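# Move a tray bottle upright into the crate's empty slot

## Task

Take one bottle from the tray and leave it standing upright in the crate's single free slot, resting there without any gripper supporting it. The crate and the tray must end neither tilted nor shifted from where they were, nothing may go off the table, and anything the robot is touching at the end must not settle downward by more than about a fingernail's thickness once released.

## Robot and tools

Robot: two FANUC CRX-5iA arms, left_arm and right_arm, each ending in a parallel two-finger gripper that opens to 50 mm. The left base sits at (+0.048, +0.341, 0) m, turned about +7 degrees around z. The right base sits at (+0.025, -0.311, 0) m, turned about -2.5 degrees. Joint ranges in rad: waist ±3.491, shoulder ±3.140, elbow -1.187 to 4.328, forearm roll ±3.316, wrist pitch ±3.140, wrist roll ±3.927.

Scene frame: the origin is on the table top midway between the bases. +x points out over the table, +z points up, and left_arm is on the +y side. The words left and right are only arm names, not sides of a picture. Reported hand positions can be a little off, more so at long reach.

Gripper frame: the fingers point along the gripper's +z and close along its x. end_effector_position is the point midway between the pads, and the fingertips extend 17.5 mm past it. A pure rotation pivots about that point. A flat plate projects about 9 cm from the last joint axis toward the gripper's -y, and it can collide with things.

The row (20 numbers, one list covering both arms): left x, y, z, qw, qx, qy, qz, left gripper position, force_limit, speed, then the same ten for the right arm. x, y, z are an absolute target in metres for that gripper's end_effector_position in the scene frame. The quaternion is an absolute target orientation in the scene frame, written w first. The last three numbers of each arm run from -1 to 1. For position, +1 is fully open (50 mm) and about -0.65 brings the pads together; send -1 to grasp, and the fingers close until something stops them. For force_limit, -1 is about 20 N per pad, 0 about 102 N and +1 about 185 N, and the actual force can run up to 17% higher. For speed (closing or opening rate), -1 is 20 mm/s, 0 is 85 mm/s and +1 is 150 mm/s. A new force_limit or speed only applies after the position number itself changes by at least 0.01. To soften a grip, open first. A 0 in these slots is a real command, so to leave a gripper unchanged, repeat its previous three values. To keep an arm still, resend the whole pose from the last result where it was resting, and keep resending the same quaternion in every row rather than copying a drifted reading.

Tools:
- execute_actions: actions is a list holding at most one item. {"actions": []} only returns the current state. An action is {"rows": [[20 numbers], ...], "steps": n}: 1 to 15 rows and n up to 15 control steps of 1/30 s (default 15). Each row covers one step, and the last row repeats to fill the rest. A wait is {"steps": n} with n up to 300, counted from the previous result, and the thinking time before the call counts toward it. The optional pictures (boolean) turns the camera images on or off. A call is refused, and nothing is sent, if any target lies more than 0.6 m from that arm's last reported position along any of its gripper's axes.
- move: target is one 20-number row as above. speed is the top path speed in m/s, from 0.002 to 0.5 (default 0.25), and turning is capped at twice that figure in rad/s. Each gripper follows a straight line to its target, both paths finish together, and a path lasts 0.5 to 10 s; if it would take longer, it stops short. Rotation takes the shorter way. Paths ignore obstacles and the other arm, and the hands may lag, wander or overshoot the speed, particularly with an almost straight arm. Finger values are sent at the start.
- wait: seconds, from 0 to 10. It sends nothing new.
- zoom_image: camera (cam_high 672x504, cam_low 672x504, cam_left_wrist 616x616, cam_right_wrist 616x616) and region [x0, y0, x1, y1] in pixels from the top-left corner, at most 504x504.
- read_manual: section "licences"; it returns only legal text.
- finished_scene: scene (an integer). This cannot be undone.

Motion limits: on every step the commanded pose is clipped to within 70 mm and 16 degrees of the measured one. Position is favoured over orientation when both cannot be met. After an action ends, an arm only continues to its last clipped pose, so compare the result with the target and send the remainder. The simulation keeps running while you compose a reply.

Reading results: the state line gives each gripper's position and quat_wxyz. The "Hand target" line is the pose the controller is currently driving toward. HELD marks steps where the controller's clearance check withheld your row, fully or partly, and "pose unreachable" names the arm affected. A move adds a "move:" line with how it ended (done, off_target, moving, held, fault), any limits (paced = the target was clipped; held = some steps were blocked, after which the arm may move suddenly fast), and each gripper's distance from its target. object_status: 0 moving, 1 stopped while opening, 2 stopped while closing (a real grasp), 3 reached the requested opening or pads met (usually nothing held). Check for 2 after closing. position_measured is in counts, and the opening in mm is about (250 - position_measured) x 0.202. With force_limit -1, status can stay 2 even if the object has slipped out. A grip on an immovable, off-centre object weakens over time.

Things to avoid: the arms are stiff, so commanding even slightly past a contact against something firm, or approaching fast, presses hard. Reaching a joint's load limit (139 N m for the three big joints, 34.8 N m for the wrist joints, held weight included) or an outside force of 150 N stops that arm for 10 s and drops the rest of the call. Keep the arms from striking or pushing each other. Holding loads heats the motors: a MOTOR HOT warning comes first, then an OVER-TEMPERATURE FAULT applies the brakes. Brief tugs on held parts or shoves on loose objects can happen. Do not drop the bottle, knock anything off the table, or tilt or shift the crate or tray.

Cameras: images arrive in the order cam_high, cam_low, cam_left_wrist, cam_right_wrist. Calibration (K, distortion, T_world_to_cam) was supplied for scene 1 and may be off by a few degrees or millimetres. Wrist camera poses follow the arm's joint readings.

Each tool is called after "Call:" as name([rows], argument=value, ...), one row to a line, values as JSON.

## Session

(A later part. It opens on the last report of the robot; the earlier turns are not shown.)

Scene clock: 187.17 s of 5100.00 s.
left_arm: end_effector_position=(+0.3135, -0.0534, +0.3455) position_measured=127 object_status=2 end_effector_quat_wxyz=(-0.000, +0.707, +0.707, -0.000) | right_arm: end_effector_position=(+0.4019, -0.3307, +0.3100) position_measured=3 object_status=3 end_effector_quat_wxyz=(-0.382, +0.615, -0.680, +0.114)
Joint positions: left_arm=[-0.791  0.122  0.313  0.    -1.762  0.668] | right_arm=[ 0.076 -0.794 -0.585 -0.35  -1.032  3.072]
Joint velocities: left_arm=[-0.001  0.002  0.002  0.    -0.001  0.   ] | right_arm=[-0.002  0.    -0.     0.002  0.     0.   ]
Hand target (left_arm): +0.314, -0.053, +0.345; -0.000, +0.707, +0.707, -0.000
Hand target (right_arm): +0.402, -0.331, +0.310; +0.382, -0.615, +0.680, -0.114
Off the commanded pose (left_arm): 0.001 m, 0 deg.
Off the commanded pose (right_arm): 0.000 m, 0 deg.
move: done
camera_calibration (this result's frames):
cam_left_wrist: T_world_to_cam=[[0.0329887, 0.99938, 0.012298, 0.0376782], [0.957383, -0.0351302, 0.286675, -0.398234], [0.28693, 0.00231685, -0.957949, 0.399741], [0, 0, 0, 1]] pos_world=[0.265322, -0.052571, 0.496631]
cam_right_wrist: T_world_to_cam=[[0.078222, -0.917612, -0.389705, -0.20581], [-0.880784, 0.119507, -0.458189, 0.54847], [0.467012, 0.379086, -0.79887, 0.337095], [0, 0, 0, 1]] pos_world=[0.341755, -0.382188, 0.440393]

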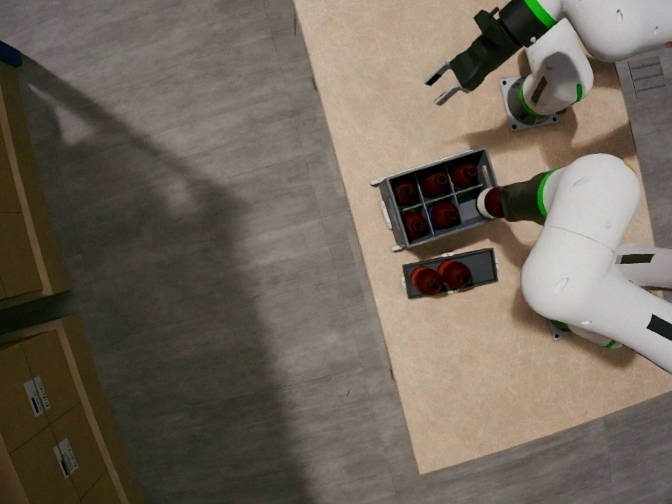

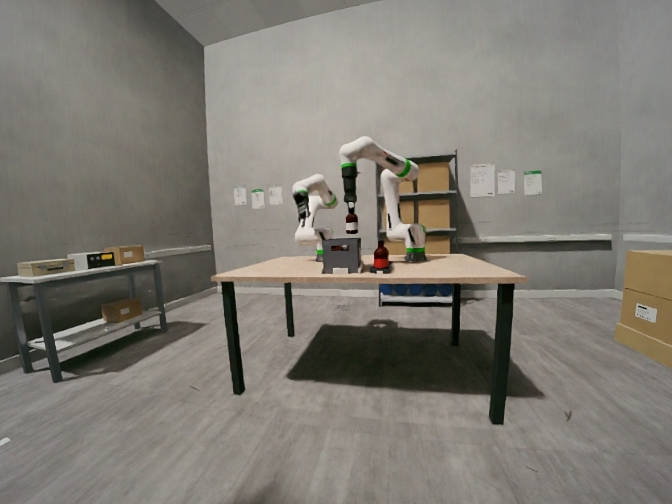

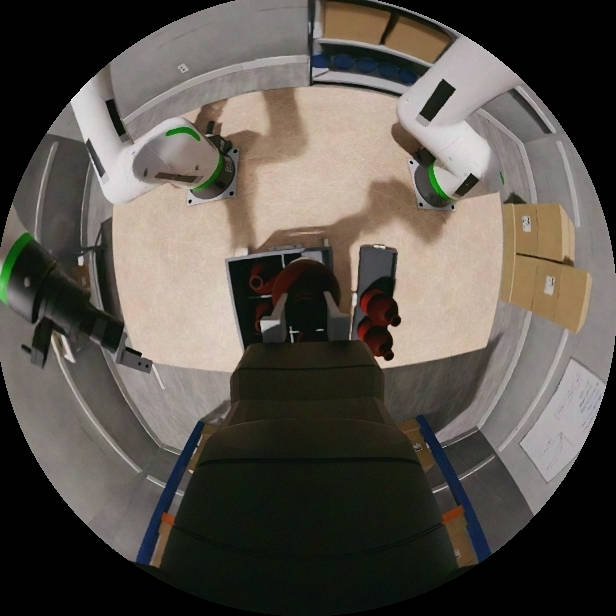

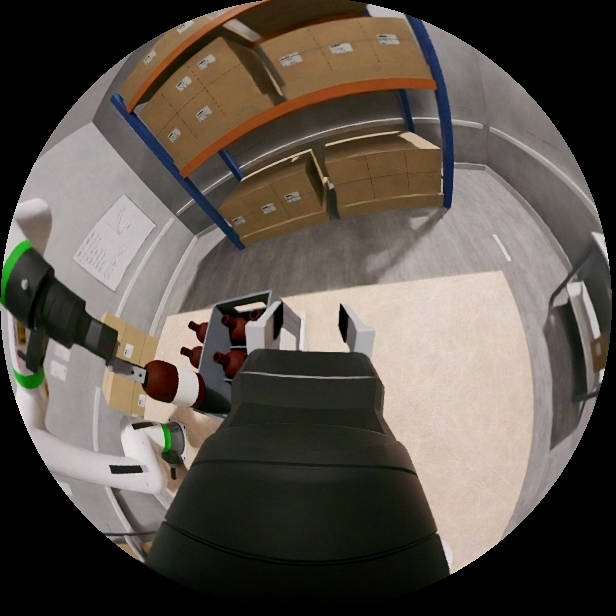

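Call:
move(target=[0.312,-0.0535,0.265,0,0.7071,0.7071,0,-1,-0.2,-0.4, 0.4019,-0.3307,0.31,-0.382,0.615,-0.680,0.114,1,0,0], speed=0.08)

Call:
zoom_image(camera="cam_left_wrist", region=[200, 220, 370, 350])

Call:
zoom_image(camera="cam_high", region=[420, 140, 530, 250])

Scene clock: 223.60 s of 5100.00 s.
left_arm: end_effector_position=(+0.3121, -0.0536, +0.2650) position_measured=127 object_status=2 end_effector_quat_wxyz=(+0.000, +0.707, +0.707, +0.000) | right_arm: end_effector_position=(+0.4019, -0.3307, +0.3100) position_measured=3 object_status=3 end_effector_quat_wxyz=(-0.382, +0.615, -0.680, +0.114)
Joint positions: left_arm=[-0.794  0.101  0.102 -0.    -1.571  0.67 ] | right_arm=[ 0.076 -0.794 -0.585 -0.35  -1.032  3.072]
Joint velocities: left_arm=[-0.001 -0.001 -0.002  0.001  0.001  0.001] | right_arm=[ 0.001 -0.    -0.     0.002 -0.001 -0.   ]
Hand target (left_arm): +0.312, -0.054, +0.265; -0.000, +0.707, +0.707, -0.000
Hand target (right_arm): +0.402, -0.331, +0.310; +0.382, -0.615, +0.680, -0.114
Off the commanded pose (left_arm): 0.000 m, 0 deg.
Off the commanded pose (right_arm): 0.000 m, 0 deg.
After step 90, 32.10 s passed at rest.
move: done
camera_calibration (this result's frames):
cam_left_wrist: T_world_to_cam=[[0.0328864, 0.999383, 0.0123289, 0.0388997], [0.957317, -0.0350416, 0.286908, -0.373887], [0.287163, 0.00236734, -0.957879, 0.322998], [0, 0, 0, 1]] pos_world=[0.263896, -0.052742, 0.416185]
cam_right_wrist: T_world_to_cam=[[0.0782181, -0.917621, -0.389684, -0.205824], [-0.880783, 0.119501, -0.458192, 0.54847], [0.467014, 0.379066, -0.798878, 0.337093], [0, 0, 0, 1]] pos_world=[0.341755, -0.382192, 0.440395]

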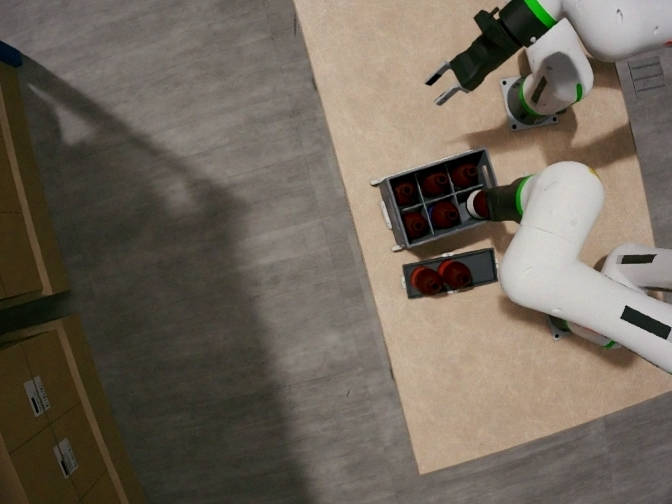

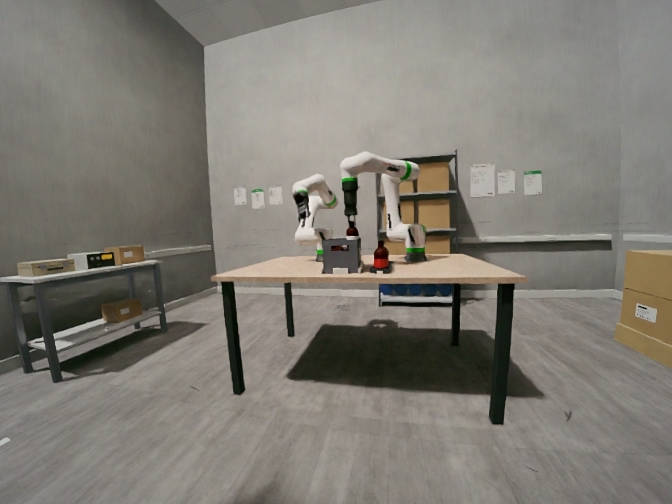

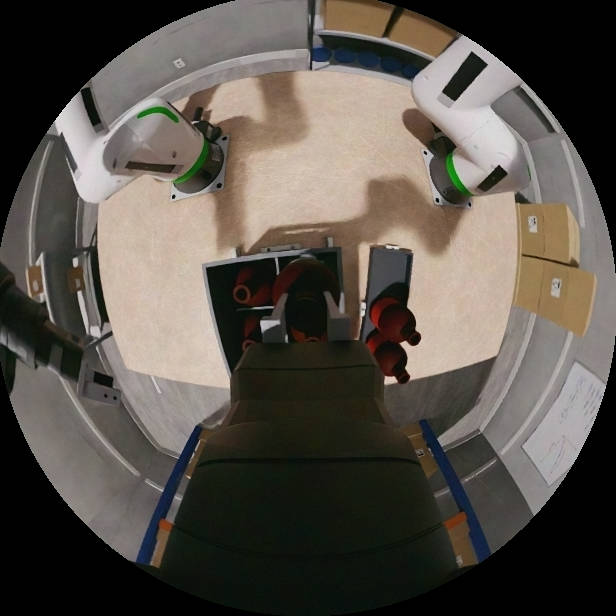

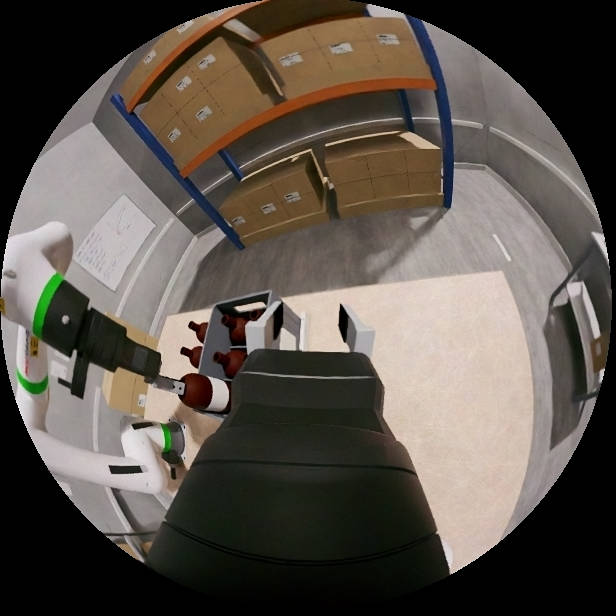

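Region (200, 220, 370, 350) of cam_left_wrist's 616x616 image, scaled by 2.965, with more detail than that image has; it fills the top 385 rows of this view, and the rest is white.

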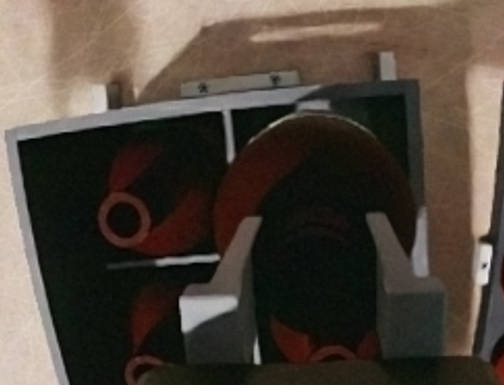

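Region (420, 140, 530, 250) of cam_high's 672x504 image, scaled by 4.582, with more detail than that image has.

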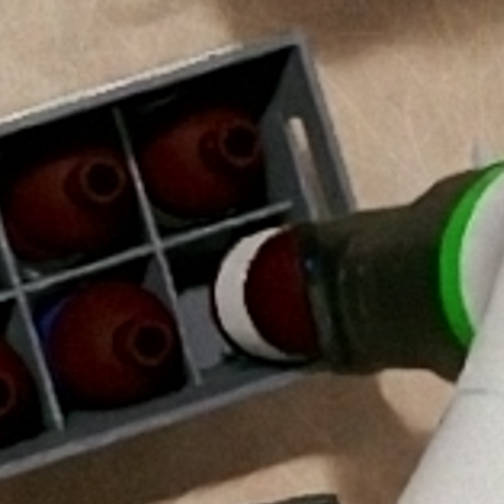

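Call:
move(target=[0.312,-0.054,0.160,0,0.7071,0.7071,0,-1,-0.2,-0.4, 0.4019,-0.3307,0.31,-0.382,0.615,-0.680,0.114,1,0,0], speed=0.06)

Call:
zoom_image(camera="cam_left_wrist", region=[170, 200, 390, 360])

Call:
zoom_image(camera="cam_high", region=[420, 140, 530, 250])

Scene clock: 248.37 s of 5100.00 s.
left_arm: end_effector_position=(+0.3122, -0.0541, +0.1600) position_measured=127 object_status=2 end_effector_quat_wxyz=(+0.000, +0.707, +0.707, +0.000) | right_arm: end_effector_position=(+0.4019, -0.3307, +0.3100) position_measured=3 object_status=3 end_effector_quat_wxyz=(-0.382, +0.615, -0.680, +0.114)
Joint positions: left_arm=[-0.795  0.133 -0.109 -0.    -1.328  0.671] | right_arm=[ 0.076 -0.794 -0.585 -0.35  -1.032  3.072]
Joint velocities: left_arm=[ 0.     0.    -0.001  0.     0.001  0.   ] | right_arm=[ 0.001  0.     0.    -0.    -0.     0.   ]
Hand target (left_arm): +0.312, -0.054, +0.160; -0.000, +0.707, +0.707, +0.000
Hand target (right_arm): +0.402, -0.331, +0.310; +0.382, -0.615, +0.680, -0.114
Off the commanded pose (left_arm): 0.000 m, 0 deg.
Off the commanded pose (right_arm): 0.000 m, 0 deg.
After step 90, 19.70 s passed at rest.
move: done
camera_calibration (this result's frames):
cam_left_wrist: T_world_to_cam=[[0.0328563, 0.999383, 0.0123865, 0.0407006], [0.957304, -0.0350294, 0.286951, -0.343844], [0.287208, 0.00242952, -0.957865, 0.222407], [0, 0, 0, 1]] pos_world=[0.263949, -0.0532605, 0.311199]
cam_right_wrist: T_world_to_cam=[[0.0782201, -0.91762, -0.389685, -0.205823], [-0.880781, 0.119502, -0.458196, 0.54847], [0.467018, 0.379067, -0.798876, 0.337093], [0, 0, 0, 1]] pos_world=[0.341753, -0.382192, 0.440396]

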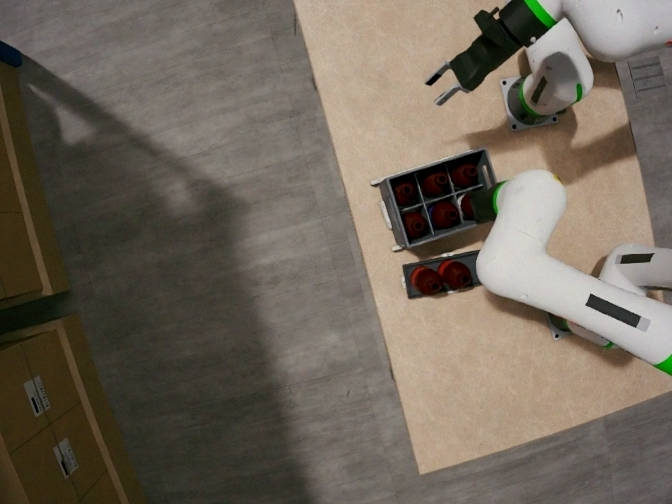

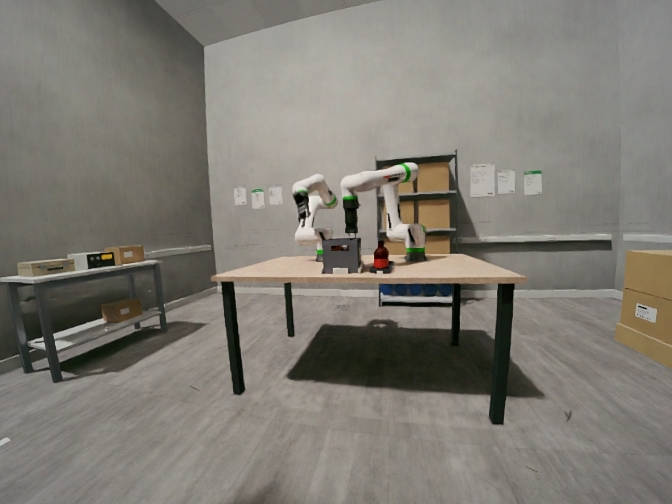

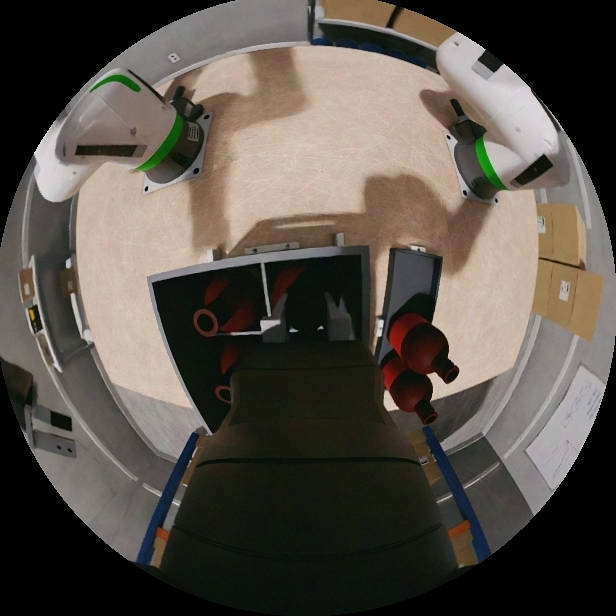

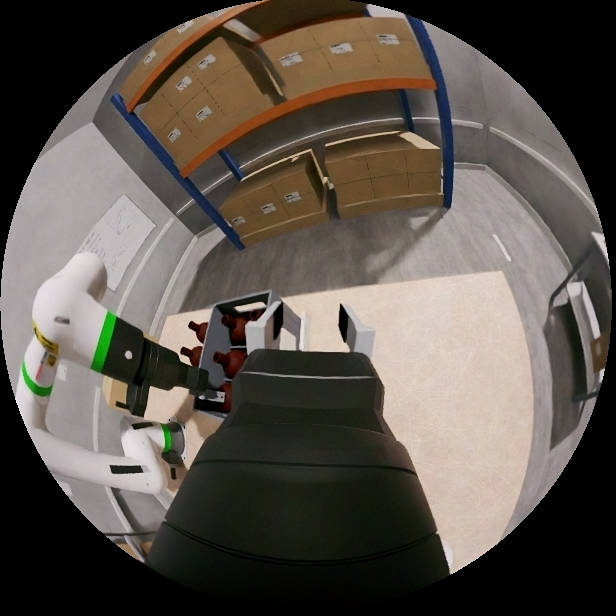

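Region (170, 200, 390, 360) of cam_left_wrist's 616x616 image, scaled by 2.291, with more detail than that image has; it fills the top 367 rows of this view, and the rest is white.

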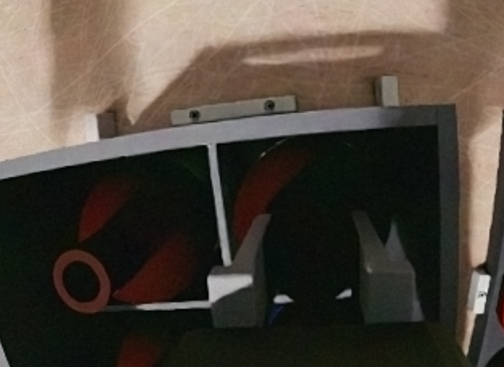

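Region (420, 140, 530, 250) of cam_high's 672x504 image, scaled by 4.582, with more detail than that image has.

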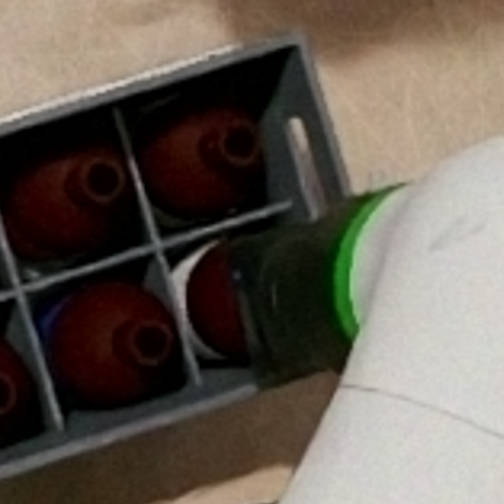

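Call:
execute_actions([
  {"rows": [[0.312,-0.054,0.1595,0,0.7071,0.7071,0,-1,-0.2,-0.4, 0.4019,-0.3307,0.31,-0.382,0.615,-0.680,0.114,1,0,0],[0.312,-0.054,0.159,0,0.7071,0.7071,0,-1,-0.2,-0.4, 0.4019,-0.3307,0.31,-0.382,0.615,-0.680,0.114,1,0,0],[0.312,-0.054,0.1583,0,0.7071,0.7071,0,-1,-0.2,-0.4, 0.4019,-0.3307,0.31,-0.382,0.615,-0.680,0.114,1,0,0],[0.312,-0.054,0.1576,0,0.7071,0.7071,0,-1,-0.2,-0.4, 0.4019,-0.3307,0.31,-0.382,0.615,-0.680,0.114,1,0,0],[0.312,-0.054,0.1569,0,0.7071,0.7071,0,-1,-0.2,-0.4, 0.4019,-0.3307,0.31,-0.382,0.615,-0.680,0.114,1,0,0],[0.312,-0.054,0.1562,0,0.7071,0.7071,0,-1,-0.2,-0.4, 0.4019,-0.3307,0.31,-0.382,0.615,-0.680,0.114,1,0,0],[0.312,-0.054,0.1555,0,0.7071,0.7071,0,-1,-0.2,-0.4, 0.4019,-0.3307,0.31,-0.382,0.615,-0.680,0.114,1,0,0],[0.312,-0.054,0.1548,0,0.7071,0.7071,0,-1,-0.2,-0.4, 0.4019,-0.3307,0.31,-0.382,0.615,-0.680,0.114,1,0,0],[0.312,-0.054,0.1541,0,0.7071,0.7071,0,-1,-0.2,-0.4, 0.4019,-0.3307,0.31,-0.382,0.615,-0.680,0.114,1,0,0],[0.312,-0.054,0.1535,0,0.7071,0.7071,0,-1,-0.2,-0.4, 0.4019,-0.3307,0.31,-0.382,0.615,-0.680,0.114,1,0,0],[0.312,-0.054,0.153,0,0.7071,0.7071,0,-1,-0.2,-0.4, 0.4019,-0.3307,0.31,-0.382,0.615,-0.680,0.114,1,0,0]], "steps": 15},
], pictures=false)

Scene clock: 268.17 s of 5100.00 s.
left_arm: end_effector_position=(+0.3120, -0.0540, +0.1531) position_measured=127 object_status=2 end_effector_quat_wxyz=(+0.000, +0.707, +0.707, -0.000) | right_arm: end_effector_position=(+0.4019, -0.3307, +0.3100) position_measured=3 object_status=3 end_effector_quat_wxyz=(-0.382, +0.615, -0.680, +0.114)
Joint positions: left_arm=[-0.795  0.137 -0.122  0.    -1.312  0.671] | right_arm=[ 0.076 -0.794 -0.585 -0.35  -1.032  3.072]
Joint velocities: left_arm=[ 0.     0.002 -0.004  0.     0.004  0.001] | right_arm=[ 0.001  0.     0.    -0.     0.    -0.   ]
Hand target (left_arm): +0.312, -0.054, +0.153; -0.000, +0.707, +0.707, +0.000
Hand target (right_arm): +0.402, -0.331, +0.310; +0.382, -0.615, +0.680, -0.114
Off the commanded pose (left_arm): 0.000 m, 0 deg.
Off the commanded pose (right_arm): 0.000 m, 0 deg.
Steps of this call (steps 1 to 90: nothing new was sent; then 16.30 s passed at rest; steps 91 to 105: all 15 steps of this action). Readings (end_effector_position | what the end effector reports):
91: left_arm (+0.3122, -0.0541, +0.1600) | right_arm (+0.4019, -0.3307, +0.3100) | left_arm position_measured=127 object_status=2 | right_arm position_measured=3 object_status=3
92: left_arm (+0.3121, -0.0541, +0.1597) | right_arm (+0.4019, -0.3307, +0.3100) | left_arm position_measured=127 object_status=2 | right_arm position_measured=3 object_status=3
94: left_arm (+0.3120, -0.0540, +0.1588) | right_arm (+0.4019, -0.3307, +0.3100) | left_arm position_measured=127 object_status=2 | right_arm position_measured=3 object_status=3
98: left_arm (+0.3120, -0.0540, +0.1562) | right_arm (+0.4019, -0.3307, +0.3100) | left_arm position_measured=127 object_status=2 | right_arm position_measured=3 object_status=3
105: the state above

Call:
execute_actions([
  {"rows": [[0.312,-0.054,0.1526,0,0.7071,0.7071,0,-1,-0.2,-0.4, 0.4019,-0.3307,0.31,-0.382,0.615,-0.680,0.114,1,0,0],[0.312,-0.054,0.1522,0,0.7071,0.7071,0,-1,-0.2,-0.4, 0.4019,-0.3307,0.31,-0.382,0.615,-0.680,0.114,1,0,0],[0.312,-0.054,0.1518,0,0.7071,0.7071,0,-1,-0.2,-0.4, 0.4019,-0.3307,0.31,-0.382,0.615,-0.680,0.114,1,0,0],[0.312,-0.054,0.1514,0,0.7071,0.7071,0,-1,-0.2,-0.4, 0.4019,-0.3307,0.31,-0.382,0.615,-0.680,0.114,1,0,0],[0.312,-0.054,0.151,0,0.7071,0.7071,0,-1,-0.2,-0.4, 0.4019,-0.3307,0.31,-0.382,0.615,-0.680,0.114,1,0,0],[0.312,-0.054,0.1506,0,0.7071,0.7071,0,-1,-0.2,-0.4, 0.4019,-0.3307,0.31,-0.382,0.615,-0.680,0.114,1,0,0],[0.312,-0.054,0.1502,0,0.7071,0.7071,0,-1,-0.2,-0.4, 0.4019,-0.3307,0.31,-0.382,0.615,-0.680,0.114,1,0,0]], "steps": 12},
], pictures=false)

Scene clock: 277.73 s of 5100.00 s.
left_arm: end_effector_position=(+0.3120, -0.0540, +0.1504) position_measured=127 object_status=2 end_effector_quat_wxyz=(+0.000, +0.707, +0.707, +0.000) | right_arm: end_effector_position=(+0.4019, -0.3307, +0.3100) position_measured=3 object_status=3 end_effector_quat_wxyz=(-0.382, +0.615, -0.680, +0.114)
Joint positions: left_arm=[-0.795  0.139 -0.126  0.    -1.305  0.671] | right_arm=[ 0.076 -0.794 -0.585 -0.35  -1.032  3.072]
Joint velocities: left_arm=[-0.001  0.    -0.001  0.     0.002  0.   ] | right_arm=[-0.001 -0.     0.001  0.001 -0.    -0.   ]
Hand target (left_arm): +0.312, -0.054, +0.150; -0.000, +0.707, +0.707, +0.000
Hand target (right_arm): +0.402, -0.331, +0.310; +0.382, -0.615, +0.680, -0.114
Off the commanded pose (left_arm): 0.000 m, 0 deg.
Off the commanded pose (right_arm): 0.000 m, 0 deg.
Steps of this call (steps 1 to 90: nothing new was sent; then 6.17 s passed at rest; steps 91 to 102: all 12 steps of this action). Readings (end_effector_position | what the end effector reports):
91: left_arm (+0.3120, -0.0540, +0.1530) | right_arm (+0.4019, -0.3307, +0.3100) | left_arm position_measured=127 object_status=2 | right_arm position_measured=3 object_status=3
92: left_arm (+0.3120, -0.0540, +0.1528) | right_arm (+0.4019, -0.3307, +0.3100) | left_arm position_measured=127 object_status=2 | right_arm position_measured=3 object_status=3
94: left_arm (+0.3120, -0.0540, +0.1521) | right_arm (+0.4019, -0.3307, +0.3100) | left_arm position_measured=127 object_status=2 | right_arm position_measured=3 object_status=3
98: left_arm (+0.3120, -0.0540, +0.1507) | right_arm (+0.4019, -0.3307, +0.3100) | left_arm position_measured=127 object_status=2 | right_arm position_measured=3 object_status=3
102: the state above

Call:
execute_actions([
  {"rows": [[0.312,-0.054,0.1504,0,0.7071,0.7071,0,0.6,-0.2,-0.2, 0.4019,-0.3307,0.31,-0.382,0.615,-0.680,0.114,1,0,0]], "steps": 10},
], pictures=false)

Call:
move(target=[0.312,-0.054,0.24,0,0.7071,0.7071,0,0.6,-0.2,-0.2, 0.4019,-0.3307,0.31,-0.382,0.615,-0.680,0.114,1,0,0], speed=0.15)

Call:
zoom_image(camera="cam_left_wrist", region=[190, 220, 380, 360])

Call:
zoom_image(camera="cam_high", region=[360, 130, 540, 310])

Scene clock: 285.10 s of 5100.00 s.
left_arm: end_effector_position=(+0.3120, -0.0540, +0.1503) position_measured=63 object_status=0 end_effector_quat_wxyz=(-0.000, +0.707, +0.707, -0.000) | right_arm: end_effector_position=(+0.4019, -0.3307, +0.3100) position_measured=3 object_status=3 end_effector_quat_wxyz=(-0.382, +0.615, -0.680, +0.114)
Joint positions: left_arm=[-0.795  0.139 -0.126 -0.    -1.306  0.671] | right_arm=[ 0.076 -0.794 -0.585 -0.35  -1.032  3.072]
Joint velocities: left_arm=[-0.001 -0.003  0.001  0.    -0.     0.   ] | right_arm=[ 0.     0.    -0.001  0.     0.001  0.   ]
Hand target (left_arm): +0.312, -0.054, +0.150; -0.000, +0.707, +0.707, -0.000
Hand target (right_arm): +0.402, -0.331, +0.310; +0.382, -0.615, +0.680, -0.114
Off the commanded pose (left_arm): 0.000 m, 0 deg.
Off the commanded pose (right_arm): 0.000 m, 0 deg.
Steps of this call (steps 1 to 90: nothing new was sent; then 4.03 s passed at rest; steps 91 to 100: all 10 steps of this action). Readings (end_effector_position | what the end effector reports):
91: left_arm (+0.3120, -0.0540, +0.1502) | right_arm (+0.4019, -0.3307, +0.3100) | left_arm position_measured=118 object_status=0 | right_arm position_measured=3 object_status=3
92: left_arm (+0.3120, -0.0538, +0.1498) | right_arm (+0.4019, -0.3307, +0.3100) | left_arm position_measured=106 object_status=0 | right_arm position_measured=3 object_status=3
94: left_arm (+0.3120, -0.0538, +0.1498) | right_arm (+0.4019, -0.3307, +0.3100) | left_arm position_measured=83 object_status=0 | right_arm position_measured=3 object_status=3
98: left_arm (+0.3120, -0.0540, +0.1502) | right_arm (+0.4019, -0.3307, +0.3100) | left_arm position_measured=63 object_status=0 | right_arm position_measured=3 object_status=3
100: the state above

Scene clock: 286.30 s of 5100.00 s.
left_arm: end_effector_position=(+0.3119, -0.0538, +0.2400) position_measured=63 object_status=3 end_effector_quat_wxyz=(+0.000, +0.707, +0.707, -0.000) | right_arm: end_effector_position=(+0.4019, -0.3307, +0.3100) position_measured=3 object_status=3 end_effector_quat_wxyz=(-0.382, +0.615, -0.680, +0.114)
Joint positions: left_arm=[-0.794  0.103  0.045  0.    -1.513  0.671] | right_arm=[ 0.076 -0.794 -0.585 -0.35  -1.032  3.072]
Joint velocities: left_arm=[-0.001  0.     0.002 -0.    -0.002 -0.   ] | right_arm=[ 0.001  0.001  0.     0.001  0.001 -0.   ]
Hand target (left_arm): +0.312, -0.054, +0.240; +0.000, +0.707, +0.707, -0.000
Hand target (right_arm): +0.402, -0.331, +0.310; +0.382, -0.615, +0.680, -0.114
Off the commanded pose (left_arm): 0.000 m, 0 deg.
Off the commanded pose (right_arm): 0.000 m, 0 deg.
move: done
camera_calibration (this result's frames):
cam_left_wrist: T_world_to_cam=[[0.033178, 0.999375, 0.0122101, 0.0393916], [0.957294, -0.0352869, 0.286955, -0.366492], [0.287206, 0.00216809, -0.957866, 0.299075], [0, 0, 0, 1]] pos_world=[0.263638, -0.0529478, 0.39116]
cam_right_wrist: T_world_to_cam=[[0.0782175, -0.917621, -0.389685, -0.205824], [-0.880784, 0.119502, -0.458191, 0.548467], [0.467013, 0.379067, -0.798879, 0.337093], [0, 0, 0, 1]] pos_world=[0.341753, -0.382192, 0.440392]

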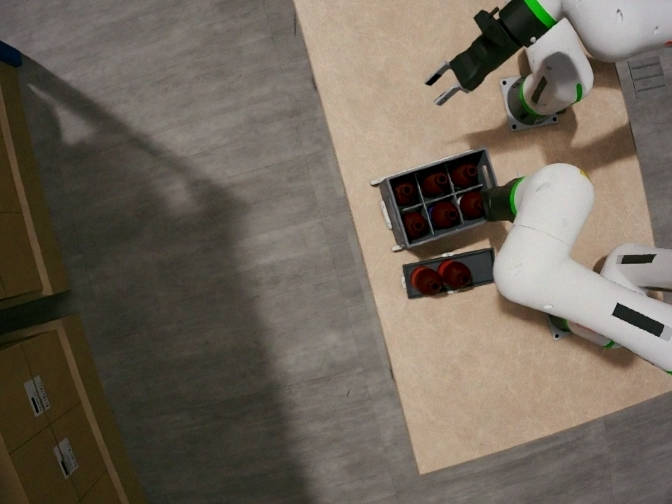

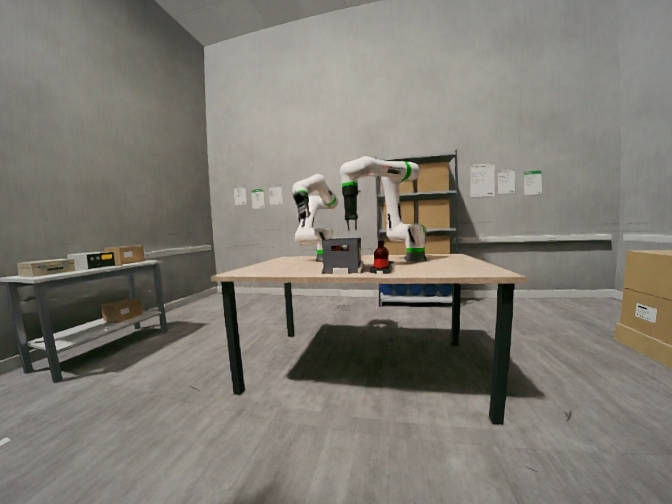

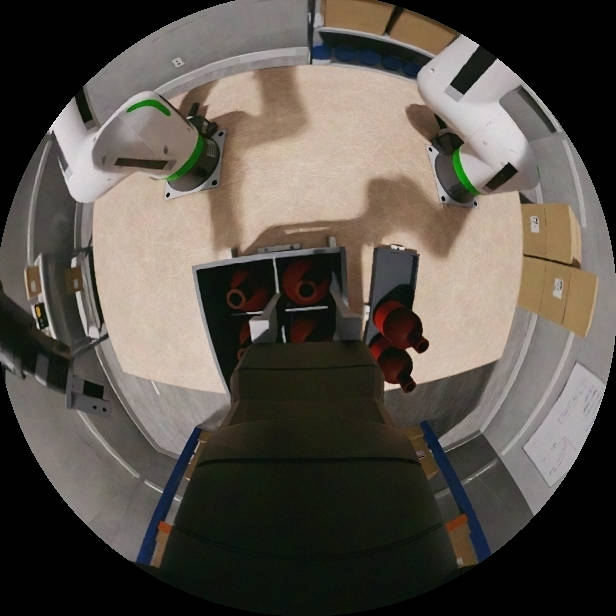

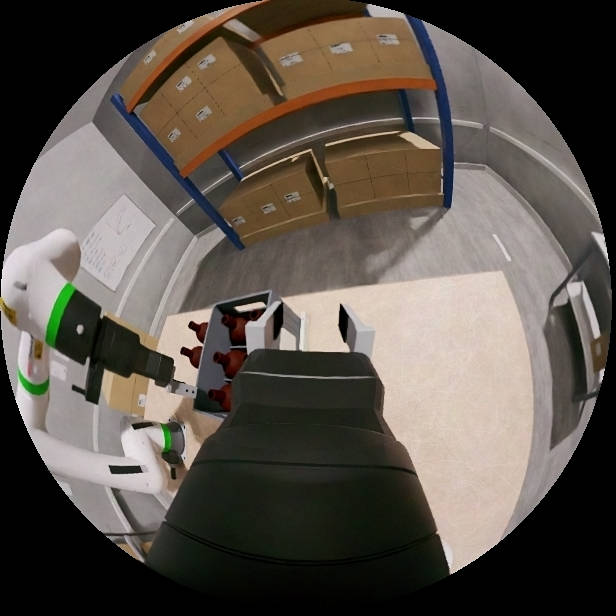

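Region (190, 220, 380, 360) of cam_left_wrist's 616x616 image, scaled by 2.653, with more detail than that image has; it fills the top 371 rows of this view, and the rest is white.

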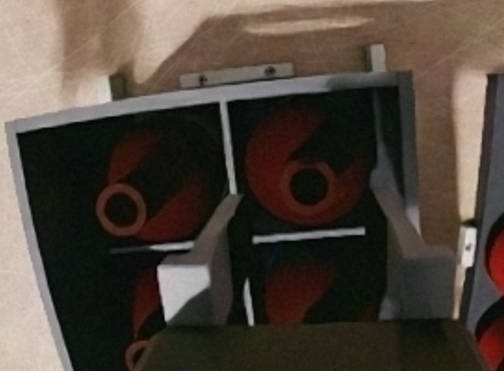

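Region (360, 130, 540, 310) of cam_high's 672x504 image, scaled by 2.800, with more detail than that image has.

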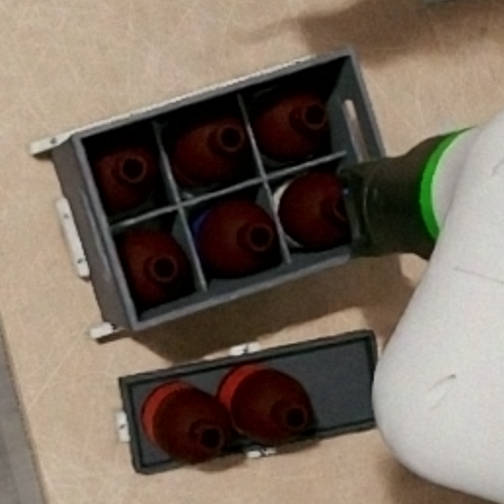

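Call:
finished_scene(scene=1)

The scene is finished: the task was done.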